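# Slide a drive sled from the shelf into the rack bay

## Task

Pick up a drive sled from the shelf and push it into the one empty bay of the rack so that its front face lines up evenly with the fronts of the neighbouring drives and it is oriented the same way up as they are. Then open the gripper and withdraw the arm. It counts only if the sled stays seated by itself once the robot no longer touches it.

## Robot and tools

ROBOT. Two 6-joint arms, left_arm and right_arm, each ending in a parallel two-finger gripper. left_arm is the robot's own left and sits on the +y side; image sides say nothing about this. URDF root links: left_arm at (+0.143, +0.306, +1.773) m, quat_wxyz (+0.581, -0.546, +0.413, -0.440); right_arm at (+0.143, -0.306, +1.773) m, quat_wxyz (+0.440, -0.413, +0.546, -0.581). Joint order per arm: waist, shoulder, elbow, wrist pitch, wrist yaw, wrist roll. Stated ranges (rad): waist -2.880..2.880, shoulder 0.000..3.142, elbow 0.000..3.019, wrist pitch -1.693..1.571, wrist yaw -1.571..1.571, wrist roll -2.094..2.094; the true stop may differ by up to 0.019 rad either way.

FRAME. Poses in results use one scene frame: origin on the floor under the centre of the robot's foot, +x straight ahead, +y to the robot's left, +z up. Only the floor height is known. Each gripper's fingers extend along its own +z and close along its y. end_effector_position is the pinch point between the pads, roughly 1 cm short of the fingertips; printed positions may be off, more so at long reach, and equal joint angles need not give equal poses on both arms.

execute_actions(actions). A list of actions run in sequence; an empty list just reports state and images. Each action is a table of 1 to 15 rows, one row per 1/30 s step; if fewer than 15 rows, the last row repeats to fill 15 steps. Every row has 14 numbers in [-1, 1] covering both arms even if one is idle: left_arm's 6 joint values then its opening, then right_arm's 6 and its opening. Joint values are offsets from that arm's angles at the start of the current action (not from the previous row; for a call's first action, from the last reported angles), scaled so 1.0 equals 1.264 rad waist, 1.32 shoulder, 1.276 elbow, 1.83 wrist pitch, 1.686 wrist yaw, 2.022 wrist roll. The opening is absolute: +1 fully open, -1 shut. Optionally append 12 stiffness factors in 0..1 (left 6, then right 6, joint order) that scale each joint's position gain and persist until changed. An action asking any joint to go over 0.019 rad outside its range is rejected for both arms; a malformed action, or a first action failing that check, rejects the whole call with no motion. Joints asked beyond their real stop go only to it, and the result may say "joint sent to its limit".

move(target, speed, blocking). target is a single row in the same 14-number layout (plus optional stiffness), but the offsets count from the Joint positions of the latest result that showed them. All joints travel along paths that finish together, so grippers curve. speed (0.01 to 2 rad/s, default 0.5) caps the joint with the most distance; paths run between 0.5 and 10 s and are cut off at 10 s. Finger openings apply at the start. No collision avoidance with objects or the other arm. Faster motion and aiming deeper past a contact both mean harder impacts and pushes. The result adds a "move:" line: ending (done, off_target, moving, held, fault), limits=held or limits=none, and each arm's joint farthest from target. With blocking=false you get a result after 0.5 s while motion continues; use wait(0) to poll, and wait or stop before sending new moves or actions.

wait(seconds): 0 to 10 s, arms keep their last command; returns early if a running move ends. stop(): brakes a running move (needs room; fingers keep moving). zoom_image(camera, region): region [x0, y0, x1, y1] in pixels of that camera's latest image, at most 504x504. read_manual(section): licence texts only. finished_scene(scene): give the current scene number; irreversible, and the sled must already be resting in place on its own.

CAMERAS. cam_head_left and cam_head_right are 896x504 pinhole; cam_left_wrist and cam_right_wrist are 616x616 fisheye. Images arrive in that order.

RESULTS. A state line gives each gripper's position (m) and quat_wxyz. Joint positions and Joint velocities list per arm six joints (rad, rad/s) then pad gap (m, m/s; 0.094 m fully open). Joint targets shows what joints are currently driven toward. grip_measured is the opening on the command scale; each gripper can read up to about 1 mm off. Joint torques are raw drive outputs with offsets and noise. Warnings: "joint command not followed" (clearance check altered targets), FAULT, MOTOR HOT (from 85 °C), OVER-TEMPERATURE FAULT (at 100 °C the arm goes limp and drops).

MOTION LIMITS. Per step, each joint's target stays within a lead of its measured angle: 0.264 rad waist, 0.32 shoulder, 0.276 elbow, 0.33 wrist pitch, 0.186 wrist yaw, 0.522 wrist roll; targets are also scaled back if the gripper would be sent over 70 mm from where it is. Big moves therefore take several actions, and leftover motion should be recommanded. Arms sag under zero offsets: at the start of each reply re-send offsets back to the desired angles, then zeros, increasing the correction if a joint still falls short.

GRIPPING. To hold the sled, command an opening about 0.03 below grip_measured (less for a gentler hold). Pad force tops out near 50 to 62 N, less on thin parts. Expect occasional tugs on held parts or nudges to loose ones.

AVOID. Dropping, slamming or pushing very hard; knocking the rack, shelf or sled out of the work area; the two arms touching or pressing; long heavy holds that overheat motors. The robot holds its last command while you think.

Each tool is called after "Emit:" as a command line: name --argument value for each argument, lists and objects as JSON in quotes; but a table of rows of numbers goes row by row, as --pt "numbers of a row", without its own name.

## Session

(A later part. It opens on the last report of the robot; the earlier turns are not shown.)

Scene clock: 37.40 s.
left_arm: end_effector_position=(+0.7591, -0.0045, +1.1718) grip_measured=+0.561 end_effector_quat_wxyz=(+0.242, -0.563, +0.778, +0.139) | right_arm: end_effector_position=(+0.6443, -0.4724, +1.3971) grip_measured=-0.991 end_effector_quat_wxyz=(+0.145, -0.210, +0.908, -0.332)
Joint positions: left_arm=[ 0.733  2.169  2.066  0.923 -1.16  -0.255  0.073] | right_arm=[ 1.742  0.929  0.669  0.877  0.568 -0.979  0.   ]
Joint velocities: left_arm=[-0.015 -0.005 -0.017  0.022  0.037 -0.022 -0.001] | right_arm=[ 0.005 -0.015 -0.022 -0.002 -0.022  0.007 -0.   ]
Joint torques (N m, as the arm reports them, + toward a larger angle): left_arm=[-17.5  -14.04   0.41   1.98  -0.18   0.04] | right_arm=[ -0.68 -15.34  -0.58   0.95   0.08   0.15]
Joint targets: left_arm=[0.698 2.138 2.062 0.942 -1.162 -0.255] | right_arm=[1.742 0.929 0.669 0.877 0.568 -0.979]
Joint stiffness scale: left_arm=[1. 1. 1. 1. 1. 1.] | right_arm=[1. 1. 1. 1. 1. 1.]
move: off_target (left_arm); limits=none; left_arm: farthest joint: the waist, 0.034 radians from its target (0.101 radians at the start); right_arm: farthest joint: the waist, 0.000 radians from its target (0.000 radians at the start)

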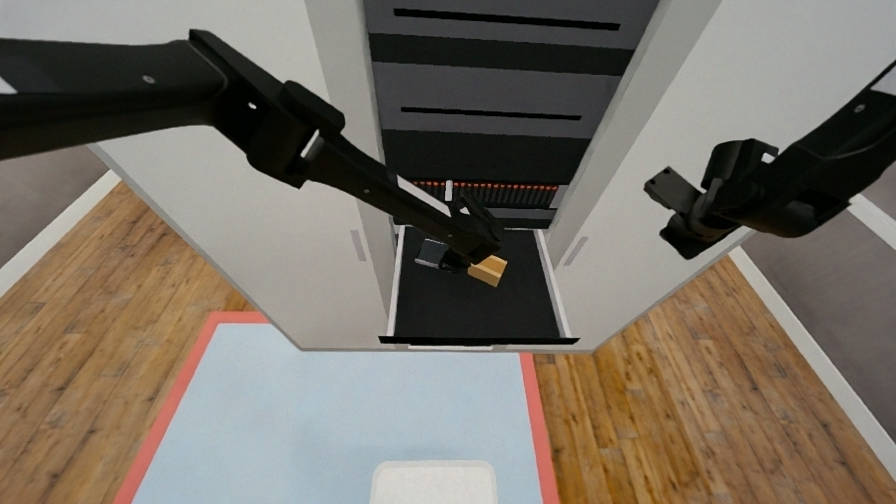

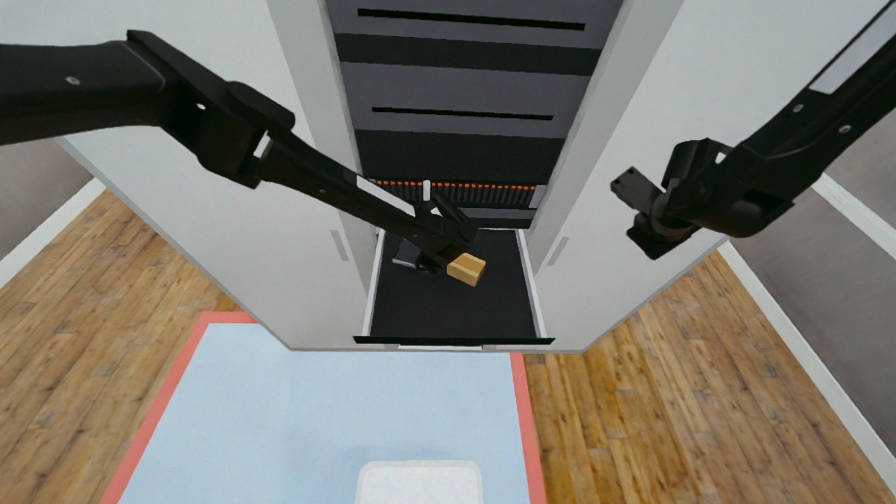

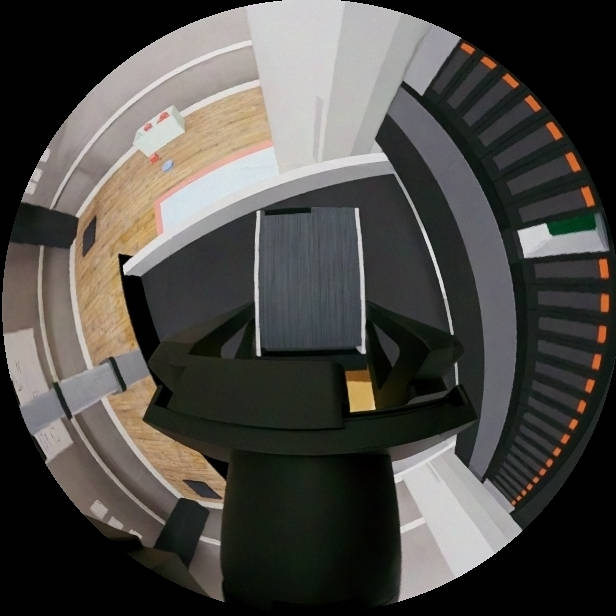

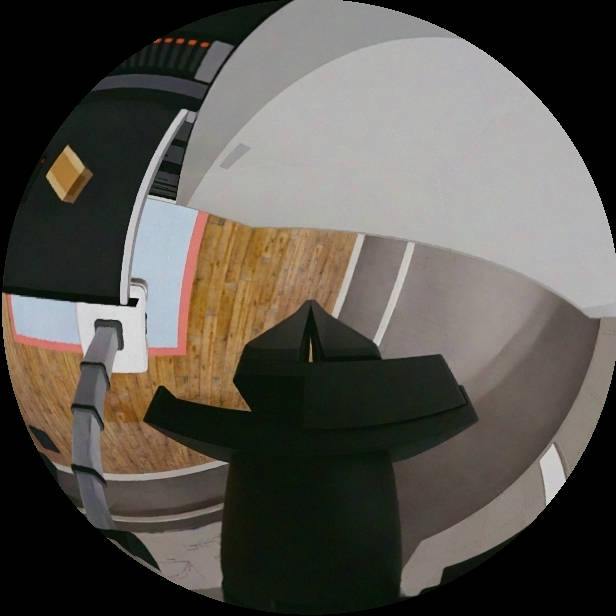

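Emit:
move --target '[0,-0.5,-0.85,0,0,0,0.5,0,0,0,0,0,0,-1]' --speed 0.6

Emit:
move --target '[0.12,0,0,0,1,-0.155,0.5,0,0,0,0,0,0,-1]' --speed 0.8

Emit:
move --target '[0.127,0.22,0.485,-0.077,0.236,0,0.5,0,0,0,0,0,0,-1]' --speed 0.4

Emit:
zoom_image --camera "cam_head_left" --region '[390,160,510,260]'

Scene clock: 44.93 s.
left_arm: end_effector_position=(+0.6055, +0.1306, +1.3228) grip_measured=+0.561 end_effector_quat_wxyz=(+0.131, -0.413, +0.889, +0.151) | right_arm: end_effector_position=(+0.6443, -0.4724, +1.3971) grip_measured=-0.991 end_effector_quat_wxyz=(+0.145, -0.210, +0.908, -0.332)
Joint positions: left_arm=[ 0.729  1.531  0.991  0.924 -1.158 -0.255  0.073] | right_arm=[ 1.742  0.929  0.669  0.877  0.568 -0.979  0.   ]
Joint velocities: left_arm=[ 0.015 -0.005 -0.007  0.007 -0.007 -0.007 -0.001] | right_arm=[ 0.015 -0.005  0.007 -0.007 -0.022  0.007  0.001]
Joint torques (N m, as the arm reports them, + toward a larger angle): left_arm=[ -7.65 -11.81  -3.16   0.88  -0.27   0.03] | right_arm=[ -0.57 -15.51  -0.54   0.97   0.08   0.12]
Joint targets: left_arm=[0.733 1.509 0.982 0.923 -1.159 -0.255] | right_arm=[1.742 0.929 0.669 0.877 0.568 -0.979]
Joint stiffness scale: left_arm=[1. 1. 1. 1. 1. 1.] | right_arm=[1. 1. 1. 1. 1. 1.]
move: off_target (left_arm); limits=none; left_arm: farthest joint: the shoulder, 0.022 radians from its target (0.658 radians at the start); right_arm: farthest joint: the waist, 0.000 radians from its target (0.000 radians at the start)

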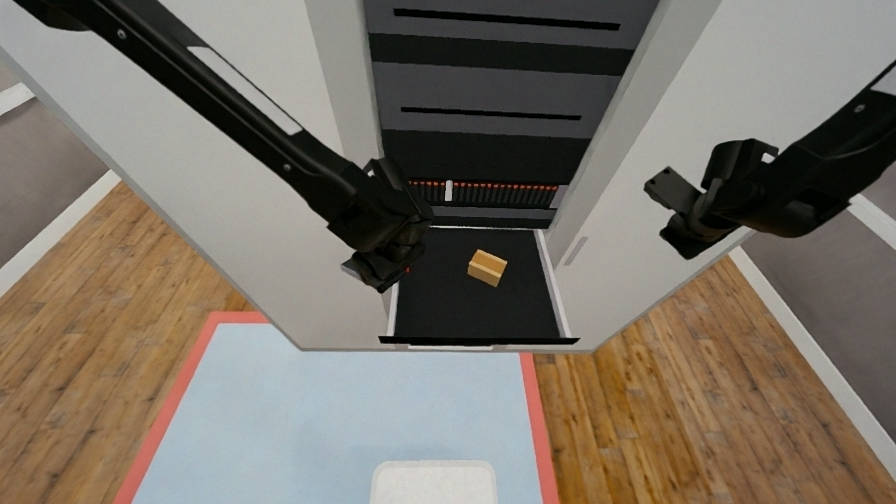

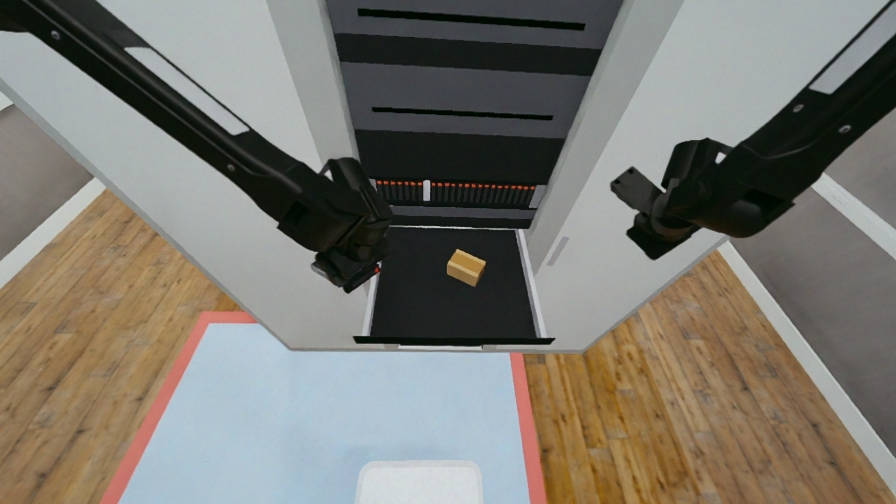

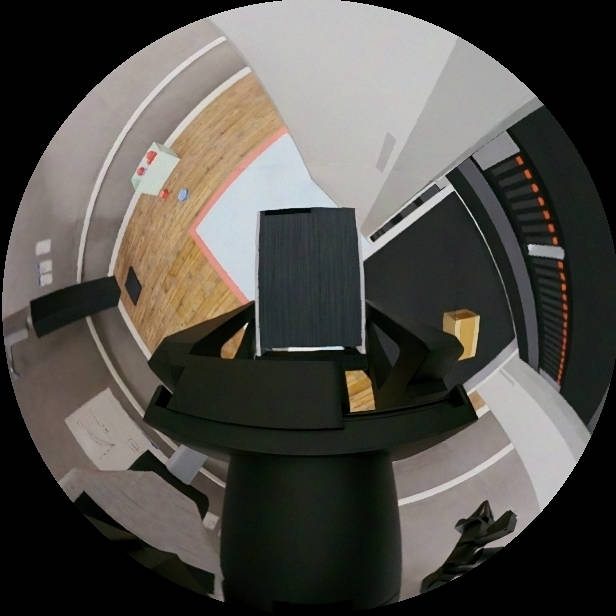

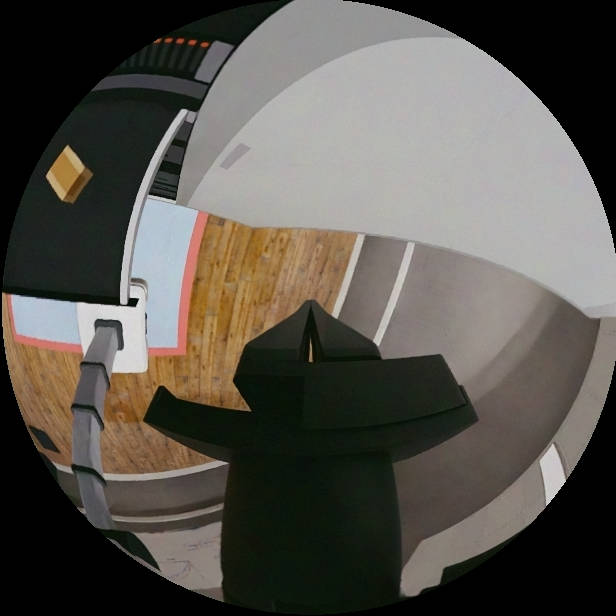

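Scene clock: 47.70 s.
left_arm: end_effector_position=(+0.6750, -0.0193, +1.3865) grip_measured=+0.562 end_effector_quat_wxyz=(+0.134, -0.322, +0.731, -0.587) | right_arm: end_effector_position=(+0.6443, -0.4724, +1.3971) grip_measured=-0.991 end_effector_quat_wxyz=(+0.145, -0.210, +0.908, -0.332)
Joint positions: left_arm=[ 0.873  1.531  0.991  0.924  0.52  -0.556  0.073] | right_arm=[ 1.742  0.929  0.669  0.877  0.568 -0.979  0.   ]
Joint velocities: left_arm=[-0.005 -0.005 -0.002 -0.002  0.037 -0.022 -0.001] | right_arm=[-0.005 -0.015  0.002 -0.012  0.095  0.066  0.   ]
Joint torques (N m, as the arm reports them, + toward a larger angle): left_arm=[ -7.09 -11.3   -2.51   1.11   0.87  -0.03] | right_arm=[ -0.51 -15.39  -0.53   0.96   0.09   0.13]
Joint targets: left_arm=[0.881 1.531 0.991 0.924 0.528 -0.569] | right_arm=[1.742 0.929 0.669 0.877 0.568 -0.979]
Joint stiffness scale: left_arm=[1. 1. 1. 1. 1. 1.] | right_arm=[1. 1. 1. 1. 1. 1.]
move: done; limits=none; left_arm: farthest joint: the wrist roll, 0.013 radians from its target (0.313 radians at the start); right_arm: farthest joint: the waist, 0.000 radians from its target (0.000 radians at the start)

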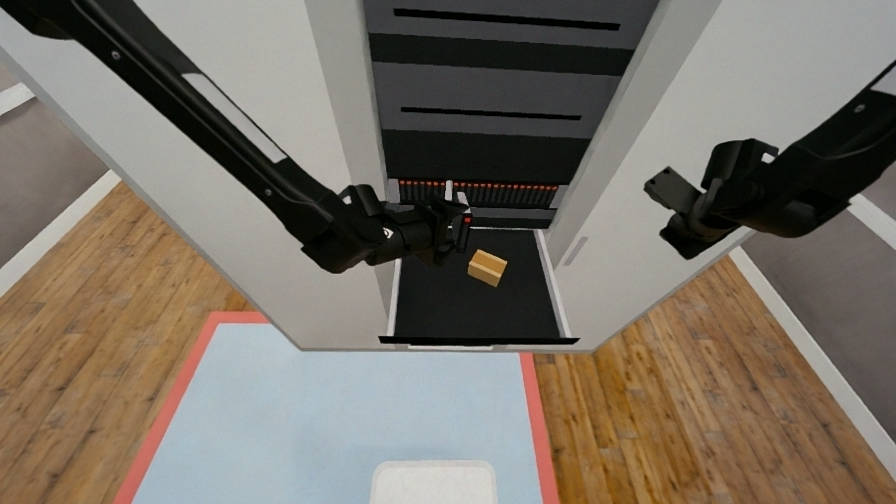

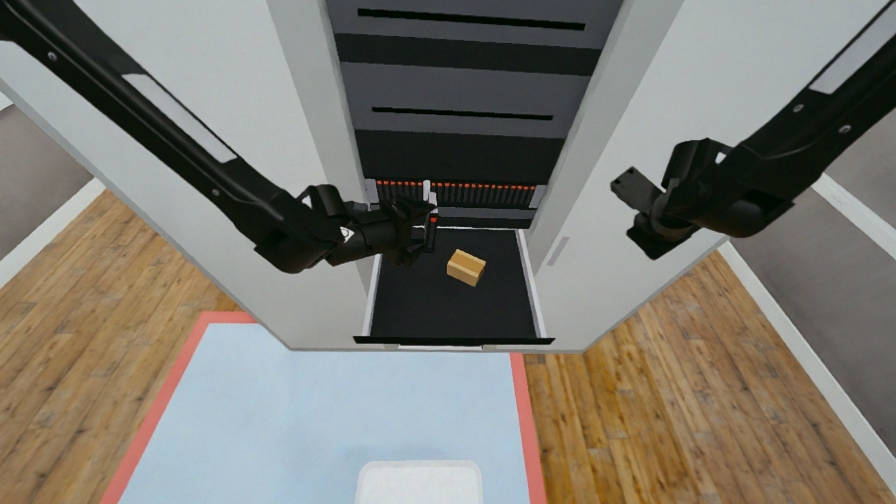

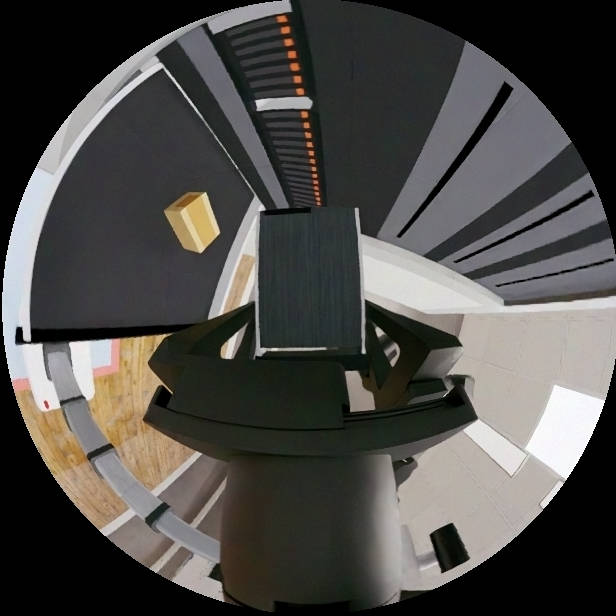

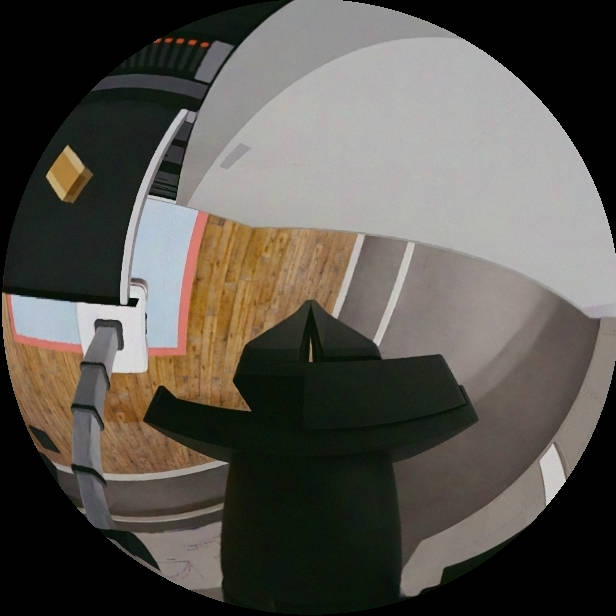

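Scene clock: 49.63 s.
left_arm: end_effector_position=(+0.7907, -0.0070, +1.2753) grip_measured=+0.562 end_effector_quat_wxyz=(+0.216, -0.218, +0.676, -0.670) | right_arm: end_effector_position=(+0.6443, -0.4724, +1.3971) grip_measured=-0.991 end_effector_quat_wxyz=(+0.145, -0.210, +0.908, -0.332)
Joint positions: left_arm=[ 1.03   1.807  1.605  0.79   0.911 -0.556  0.073] | right_arm=[ 1.742  0.929  0.669  0.877  0.568 -0.979  0.   ]
Joint velocities: left_arm=[-0.005 -0.015  0.002  0.007  0.022 -0.051  0.   ] | right_arm=[ 0.005 -0.005 -0.002 -0.002 -0.007 -0.037  0.001]
Joint torques (N m, as the arm reports them, + toward a larger angle): left_arm=[ -8.29 -14.12   0.44   1.07   0.84   0.14] | right_arm=[ -0.54 -15.45  -0.46   0.99   0.08   0.16]
Joint targets: left_arm=[1.033 1.822 1.610 0.783 0.918 -0.556] | right_arm=[1.742 0.929 0.669 0.877 0.568 -0.979]
Joint stiffness scale: left_arm=[1. 1. 1. 1. 1. 1.] | right_arm=[1. 1. 1. 1. 1. 1.]
move: done; limits=none; left_arm: farthest joint: the shoulder, 0.015 radians from its target (0.290 radians at the start); right_arm: farthest joint: the waist, 0.000 radians from its target (0.000 radians at the start)

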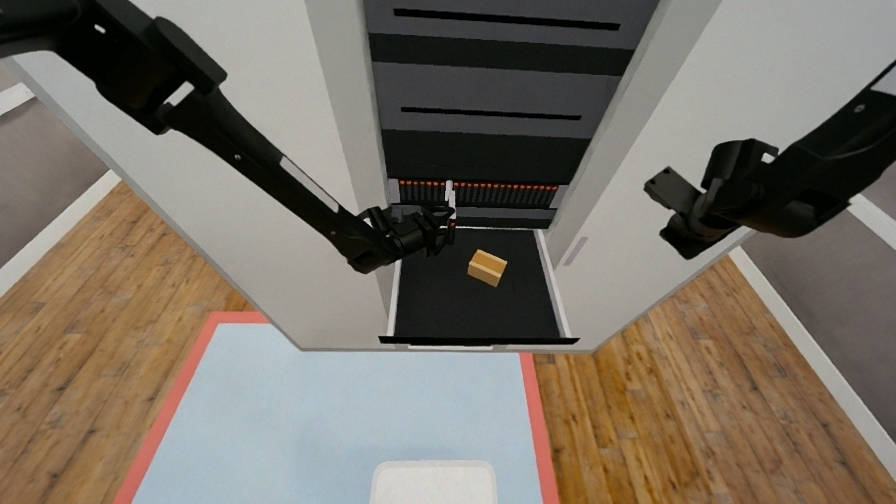

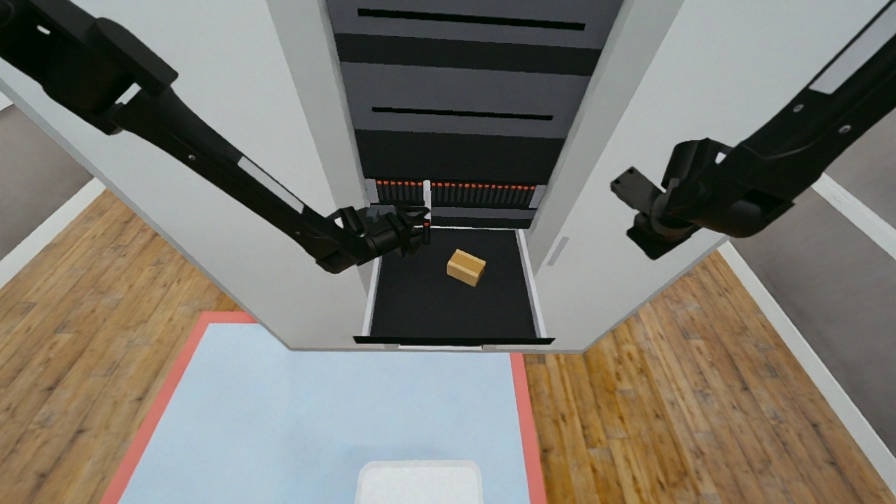

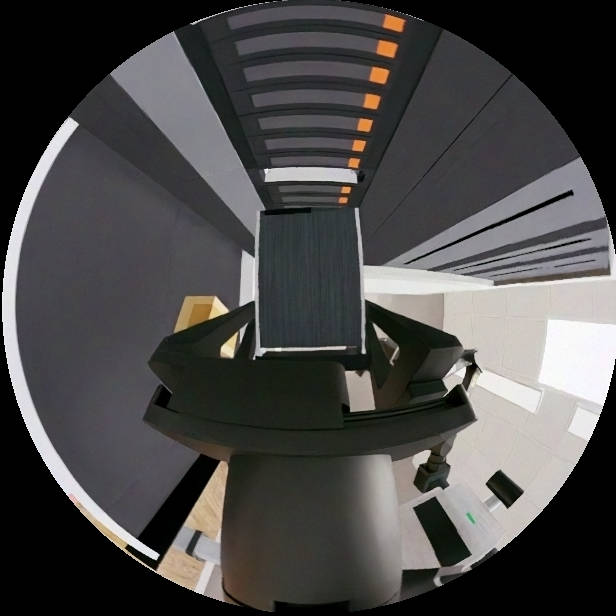

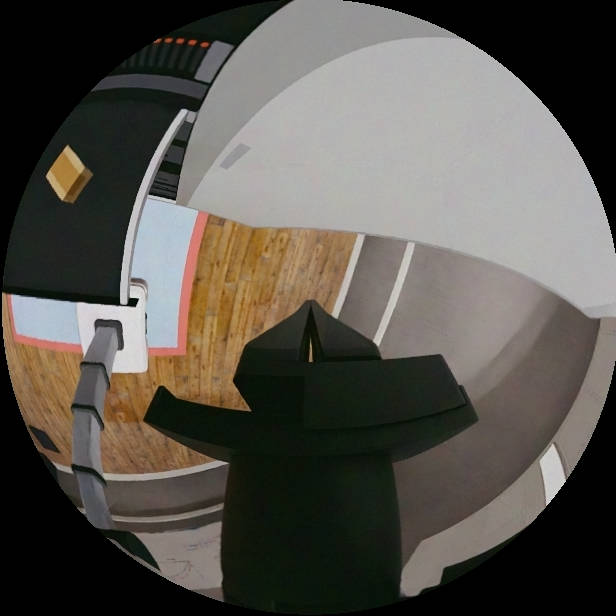

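Region (390, 160, 510, 260) of cam_head_left's 896x504 image, scaled by 4.200, with more detail than that image has.

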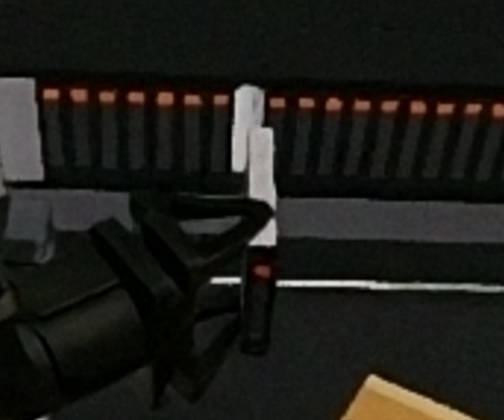

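Emit:
execute_actions --actions '[[[0,-0.027,0.025,-0.022,0.012,0,0.5,0,0,0,0,0,0,-1]],[[0,-0.015,0.025,-0.022,0.005,0,0.5,0,0,0,0,0,0,-1]]]'

Emit:
zoom_image --camera "cam_head_left" --region '[410,165,490,235]'

Emit:
zoom_image --camera "cam_head_right" --region '[390,165,470,235]'

Scene clock: 54.00 s.
left_arm: end_effector_position=(+0.8111, -0.0039, +1.2754) grip_measured=+0.562 end_effector_quat_wxyz=(+0.211, -0.215, +0.673, -0.676) | right_arm: end_effector_position=(+0.6443, -0.4724, +1.3971) grip_measured=-0.991 end_effector_quat_wxyz=(+0.145, -0.210, +0.908, -0.332)
Joint positions: left_arm=[ 1.03   1.805  1.663  0.724  0.927 -0.556  0.073] | right_arm=[ 1.742  0.929  0.669  0.877  0.568 -0.979  0.   ]
Joint velocities: left_arm=[ 0.005 -0.005 -0.007  0.012  0.022  0.066  0.   ] | right_arm=[-0.005 -0.005 -0.017  0.022  0.007  0.022 -0.   ]
Joint torques (N m, as the arm reports them, + toward a larger angle): left_arm=[ -8.7  -18.49   0.89   1.09   0.82   0.14] | right_arm=[ -0.7  -15.47  -0.52   0.95   0.07   0.13]
Joint targets: left_arm=[1.030 1.785 1.666 0.717 0.933 -0.556] | right_arm=[1.742 0.929 0.669 0.877 0.568 -0.979]
Joint stiffness scale: left_arm=[1. 1. 1. 1. 1. 1.] | right_arm=[1. 1. 1. 1. 1. 1.]

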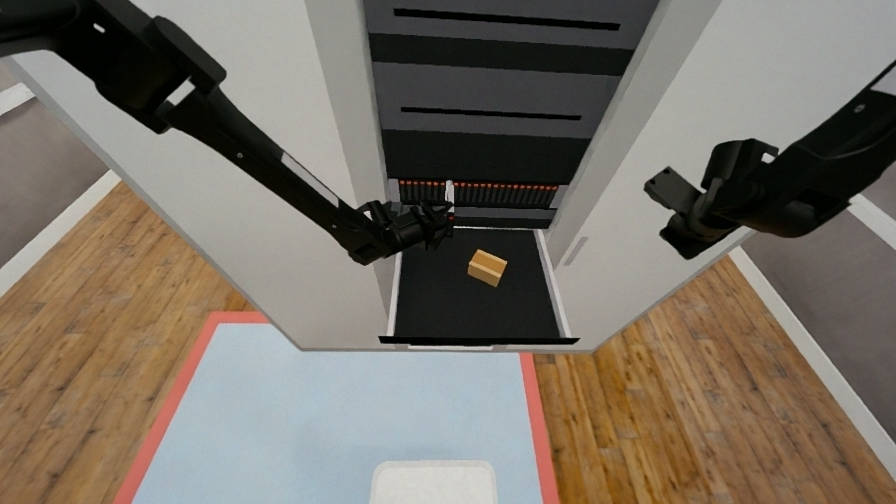

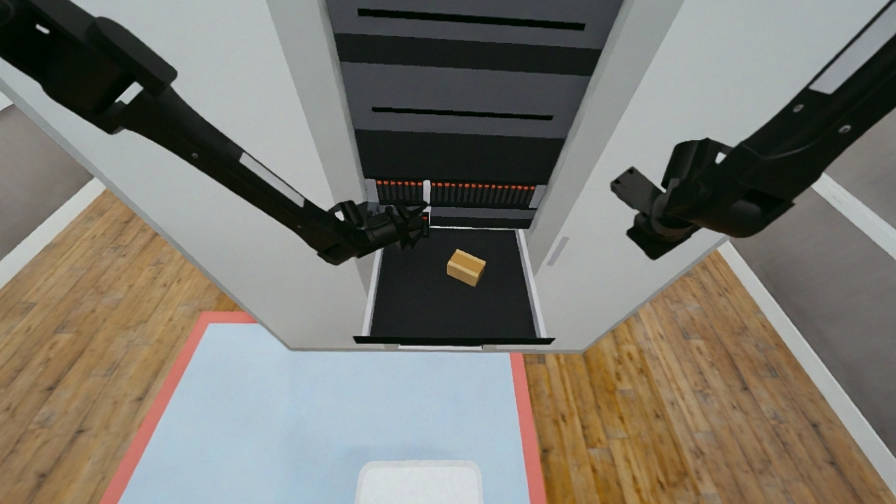

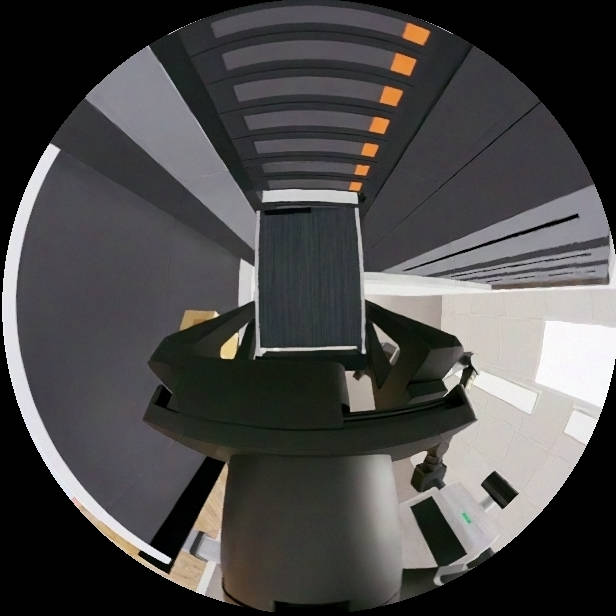

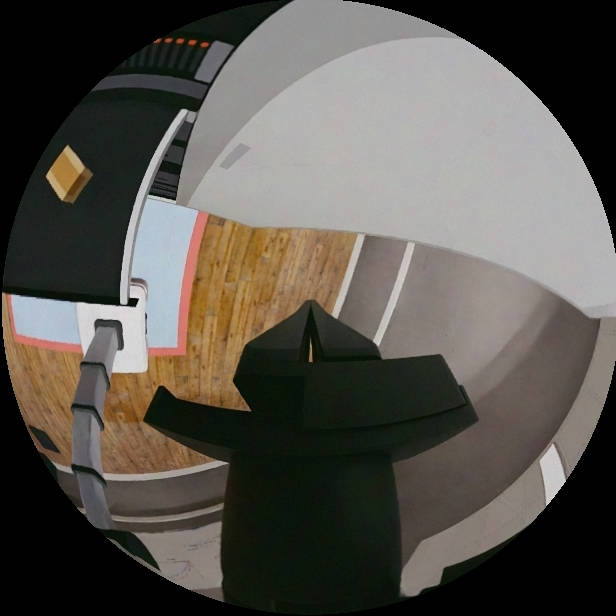

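Region (410, 165, 490, 235) of cam_head_left's 896x504 image, scaled by 6.300, with more detail than that image has; it fills the top 441 rows of this view, and the rest is white.

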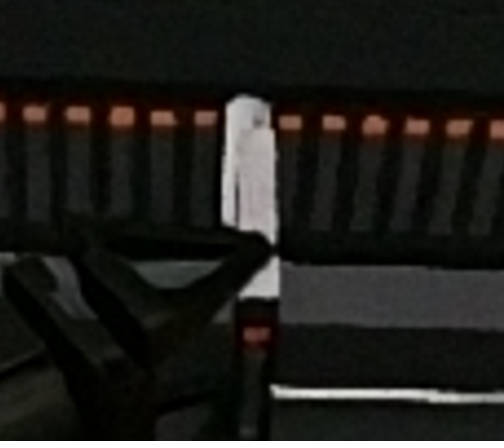

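Region (390, 165, 470, 235) of cam_head_right's 896x504 image, scaled by 6.300, with more detail than that image has; it fills the top 441 rows of this view, and the rest is white.

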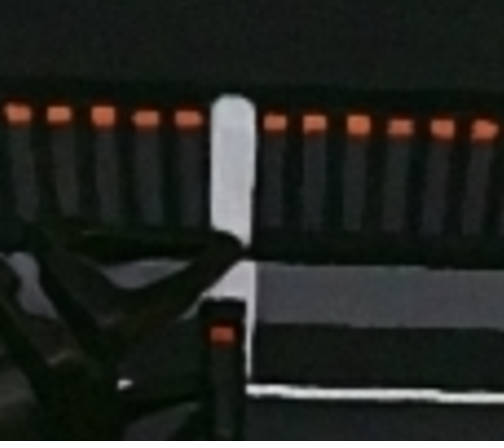

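Emit:
execute_actions --actions '[[[-0.012,-0.032,0,0,0,0,0.5,0,0,0,0,0,0,-1]],[[-0.02,-0.015,0.022,-0.017,0,0,0.5,0,0,0,0,0,0,-1]],[[-0.02,-0.015,0.022,-0.017,0,0,0.5,0,0,0,0,0,0,-1]]]'

Emit:
zoom_image --camera "cam_head_left" --region '[410,165,490,235]'

Scene clock: 57.93 s.
left_arm: end_effector_position=(+0.8262, -0.0007, +1.2728) grip_measured=+0.562 end_effector_quat_wxyz=(+0.208, -0.219, +0.675, -0.673) | right_arm: end_effector_position=(+0.6443, -0.4724, +1.3971) grip_measured=-0.991 end_effector_quat_wxyz=(+0.145, -0.210, +0.908, -0.332)
Joint positions: left_arm=[ 1.03   1.805  1.705  0.674  0.918 -0.556  0.073] | right_arm=[ 1.742  0.929  0.669  0.877  0.568 -0.979  0.   ]
Joint velocities: left_arm=[-0.015 -0.005 -0.007 -0.017 -0.037 -0.007 -0.001] | right_arm=[-0.024 -0.015 -0.007  0.022 -0.022 -0.051  0.   ]
Joint torques (N m, as the arm reports them, + toward a larger angle): left_arm=[-11.   -18.36   1.88   1.13   0.69   0.15] | right_arm=[ -0.73 -15.54  -0.47   0.96   0.07   0.13]
Joint targets: left_arm=[1.004 1.785 1.715 0.669 0.921 -0.556] | right_arm=[1.742 0.929 0.669 0.877 0.568 -0.979]
Joint stiffness scale: left_arm=[1. 1. 1. 1. 1. 1.] | right_arm=[1. 1. 1. 1. 1. 1.]

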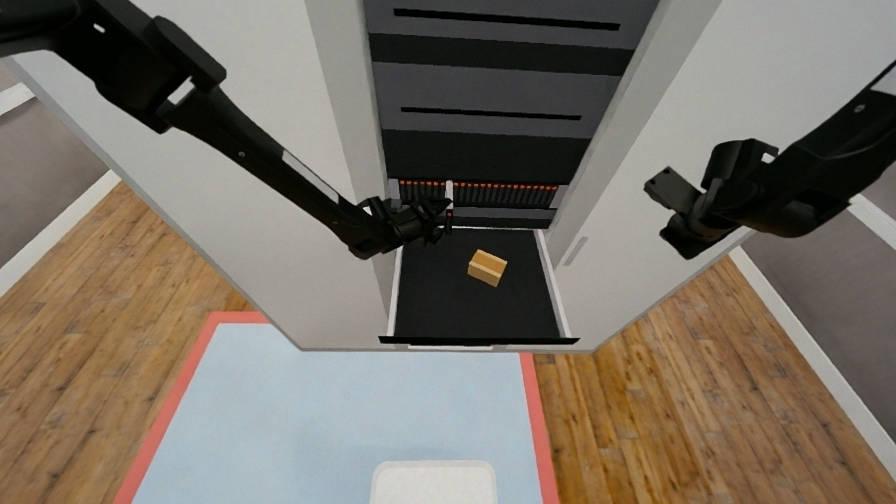

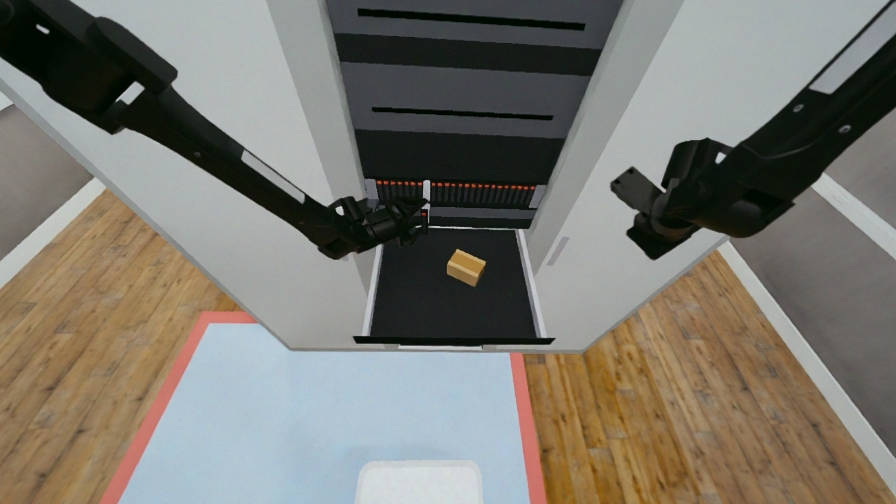

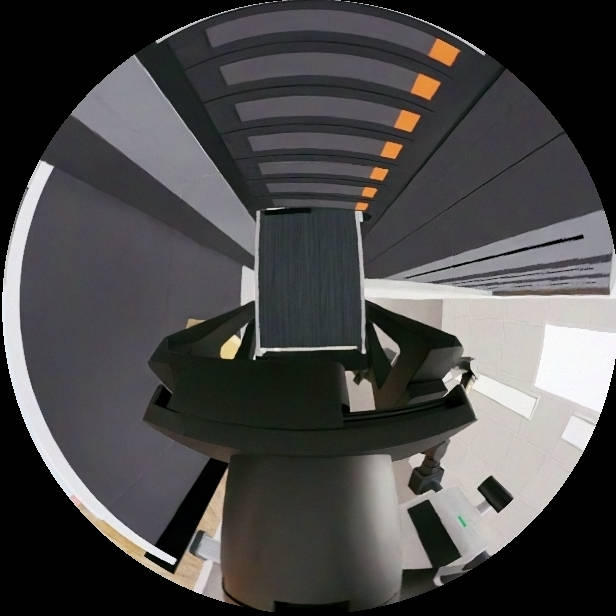

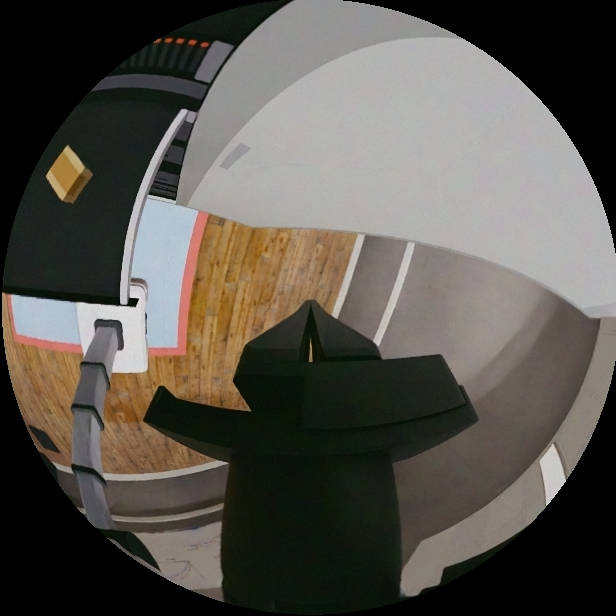

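Region (410, 165, 490, 235) of cam_head_left's 896x504 image, scaled by 6.300, with more detail than that image has; it fills the top 441 rows of this view, and the rest is white.

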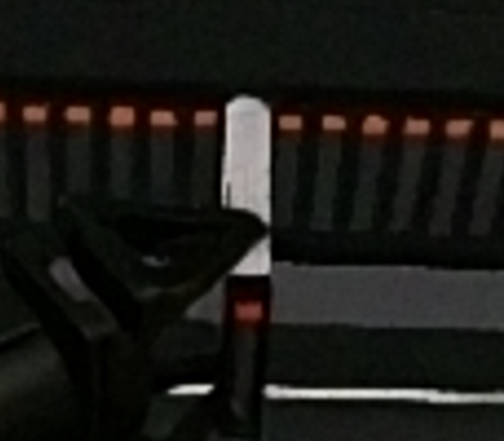

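Too low; back off slightly, tilt up via q4 and raise.

Emit:
execute_actions --actions '[[[-0.02,-0.02,-0.025,0.03,0.004,0,0.5,0,0,0,0,0,0,-1]],[[-0.028,-0.04,0,0.02,0.004,0,0.5,0,0,0,0,0,0,-1]]]'

Emit:
zoom_image --camera "cam_head_left" --region '[410,165,490,235]'

Scene clock: 61.53 s.
left_arm: end_effector_position=(+0.8225, -0.0004, +1.2814) grip_measured=+0.562 end_effector_quat_wxyz=(+0.220, -0.215, +0.671, -0.674) | right_arm: end_effector_position=(+0.6443, -0.4724, +1.3971) grip_measured=-0.991 end_effector_quat_wxyz=(+0.145, -0.210, +0.908, -0.332)
Joint positions: left_arm=[ 1.025  1.794  1.671  0.722  0.919 -0.556  0.073] | right_arm=[ 1.742  0.929  0.669  0.877  0.568 -0.979  0.   ]
Joint velocities: left_arm=[ 0.005 -0.005 -0.017  0.007 -0.022 -0.007  0.   ] | right_arm=[-0.015  0.005 -0.027 -0.002 -0.066 -0.022 -0.   ]
Joint torques (N m, as the arm reports them, + toward a larger angle): left_arm=[-10.72 -19.26   0.85   2.38   0.73   0.19] | right_arm=[ -0.7  -15.4   -0.48   0.94   0.08   0.15]
Joint targets: left_arm=[0.994 1.751 1.673 0.744 0.925 -0.556] | right_arm=[1.742 0.929 0.669 0.877 0.568 -0.979]
Joint stiffness scale: left_arm=[1. 1. 1. 1. 1. 1.] | right_arm=[1. 1. 1. 1. 1. 1.]

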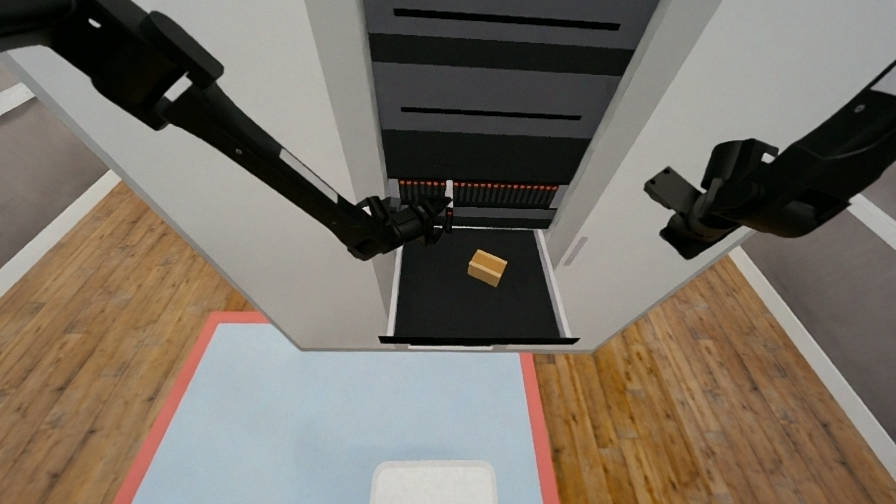

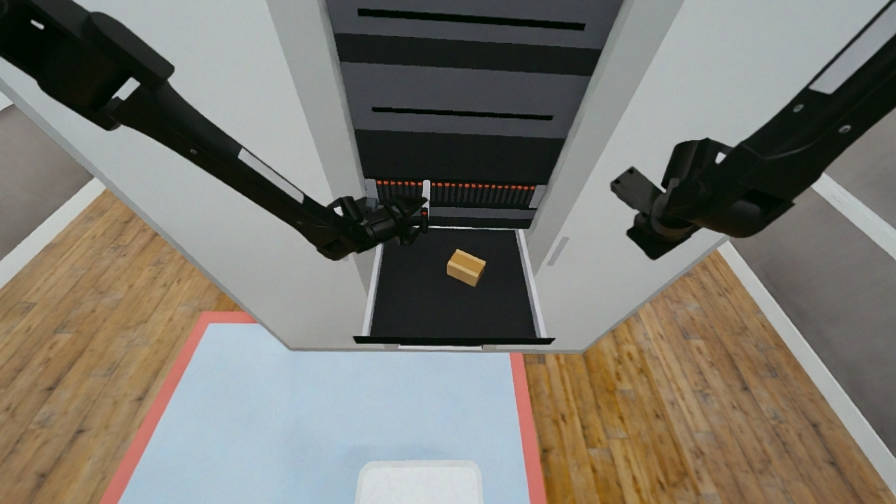

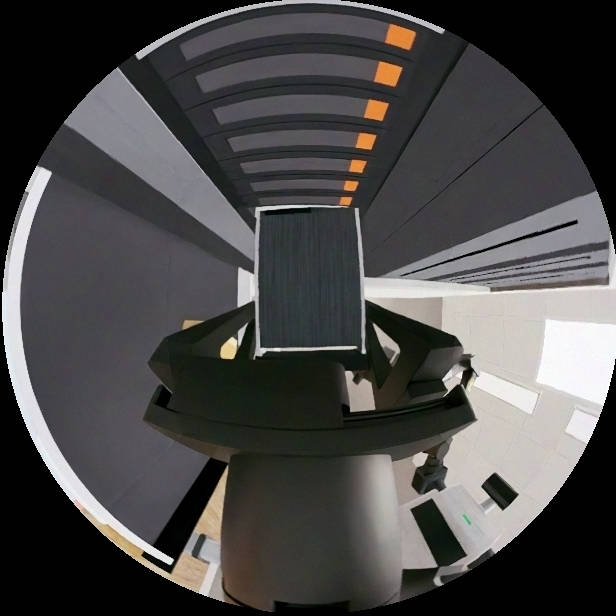

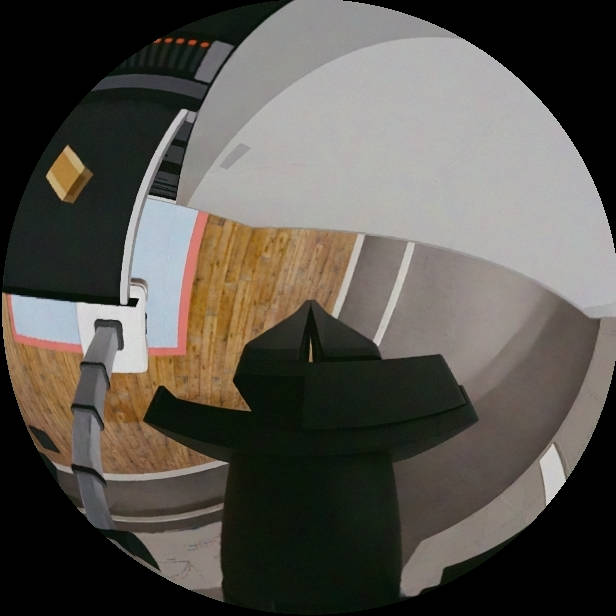

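Region (410, 165, 490, 235) of cam_head_left's 896x504 image, scaled by 6.300, with more detail than that image has; it fills the top 441 rows of this view, and the rest is white.

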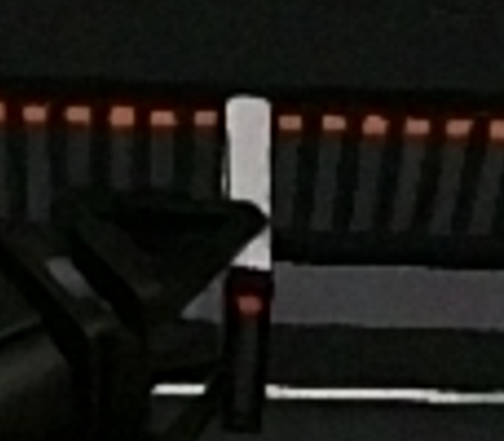

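Emit:
move --target '[0,0.019,0.012,-0.006,-0.003,0,0.5,0,0,0,0,0,0,-1]' --speed 0.05

Scene clock: 63.97 s.
left_arm: end_effector_position=(+0.8207, -0.0027, +1.2769) grip_measured=+0.562 end_effector_quat_wxyz=(+0.218, -0.218, +0.674, -0.672) | right_arm: end_effector_position=(+0.6443, -0.4724, +1.3971) grip_measured=-0.991 end_effector_quat_wxyz=(+0.145, -0.210, +0.908, -0.332)
Joint positions: left_arm=[ 1.025  1.803  1.678  0.718  0.912 -0.556  0.073] | right_arm=[ 1.742  0.929  0.669  0.877  0.568 -0.979  0.   ]
Joint velocities: left_arm=[ 0.005 -0.005 -0.022 -0.002 -0.037  0.022  0.001] | right_arm=[-0.005 -0.005 -0.017 -0.007 -0.081 -0.081 -0.001]
Joint torques (N m, as the arm reports them, + toward a larger angle): left_arm=[ -8.67 -14.77   1.57   1.09   0.68   0.14] | right_arm=[ -0.72 -15.42  -0.48   0.92   0.08   0.14]
Joint targets: left_arm=[1.025 1.819 1.687 0.711 0.915 -0.556] | right_arm=[1.742 0.929 0.669 0.877 0.568 -0.979]
Joint stiffness scale: left_arm=[1. 1. 1. 1. 1. 1.] | right_arm=[1. 1. 1. 1. 1. 1.]
move: done; limits=none; left_arm: farthest joint: the shoulder, 0.016 radians from its target (0.026 radians at the start); right_arm: farthest joint: the waist, 0.000 radians from its target (0.000 radians at the start)

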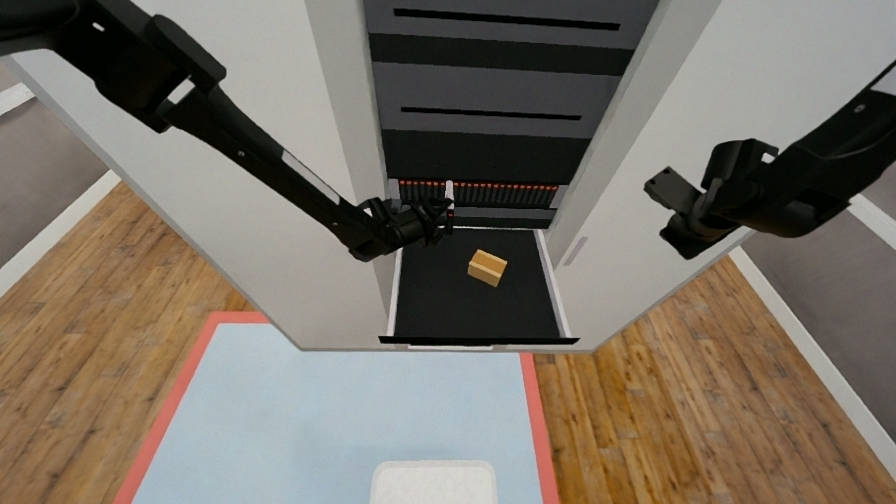

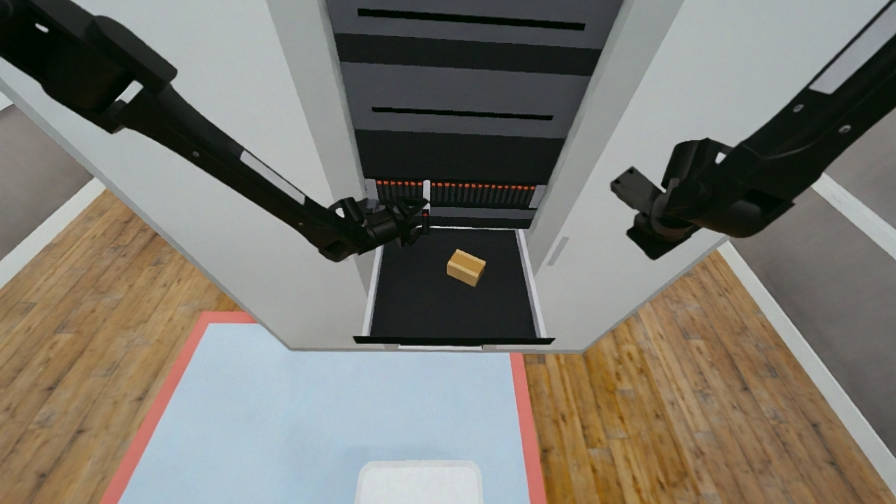

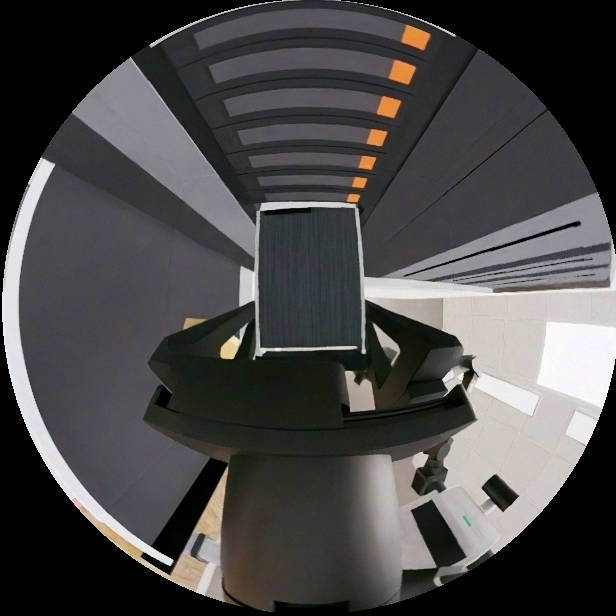

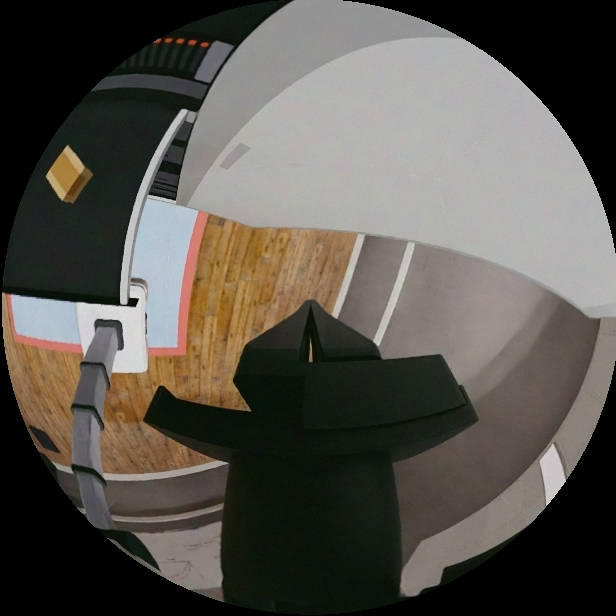

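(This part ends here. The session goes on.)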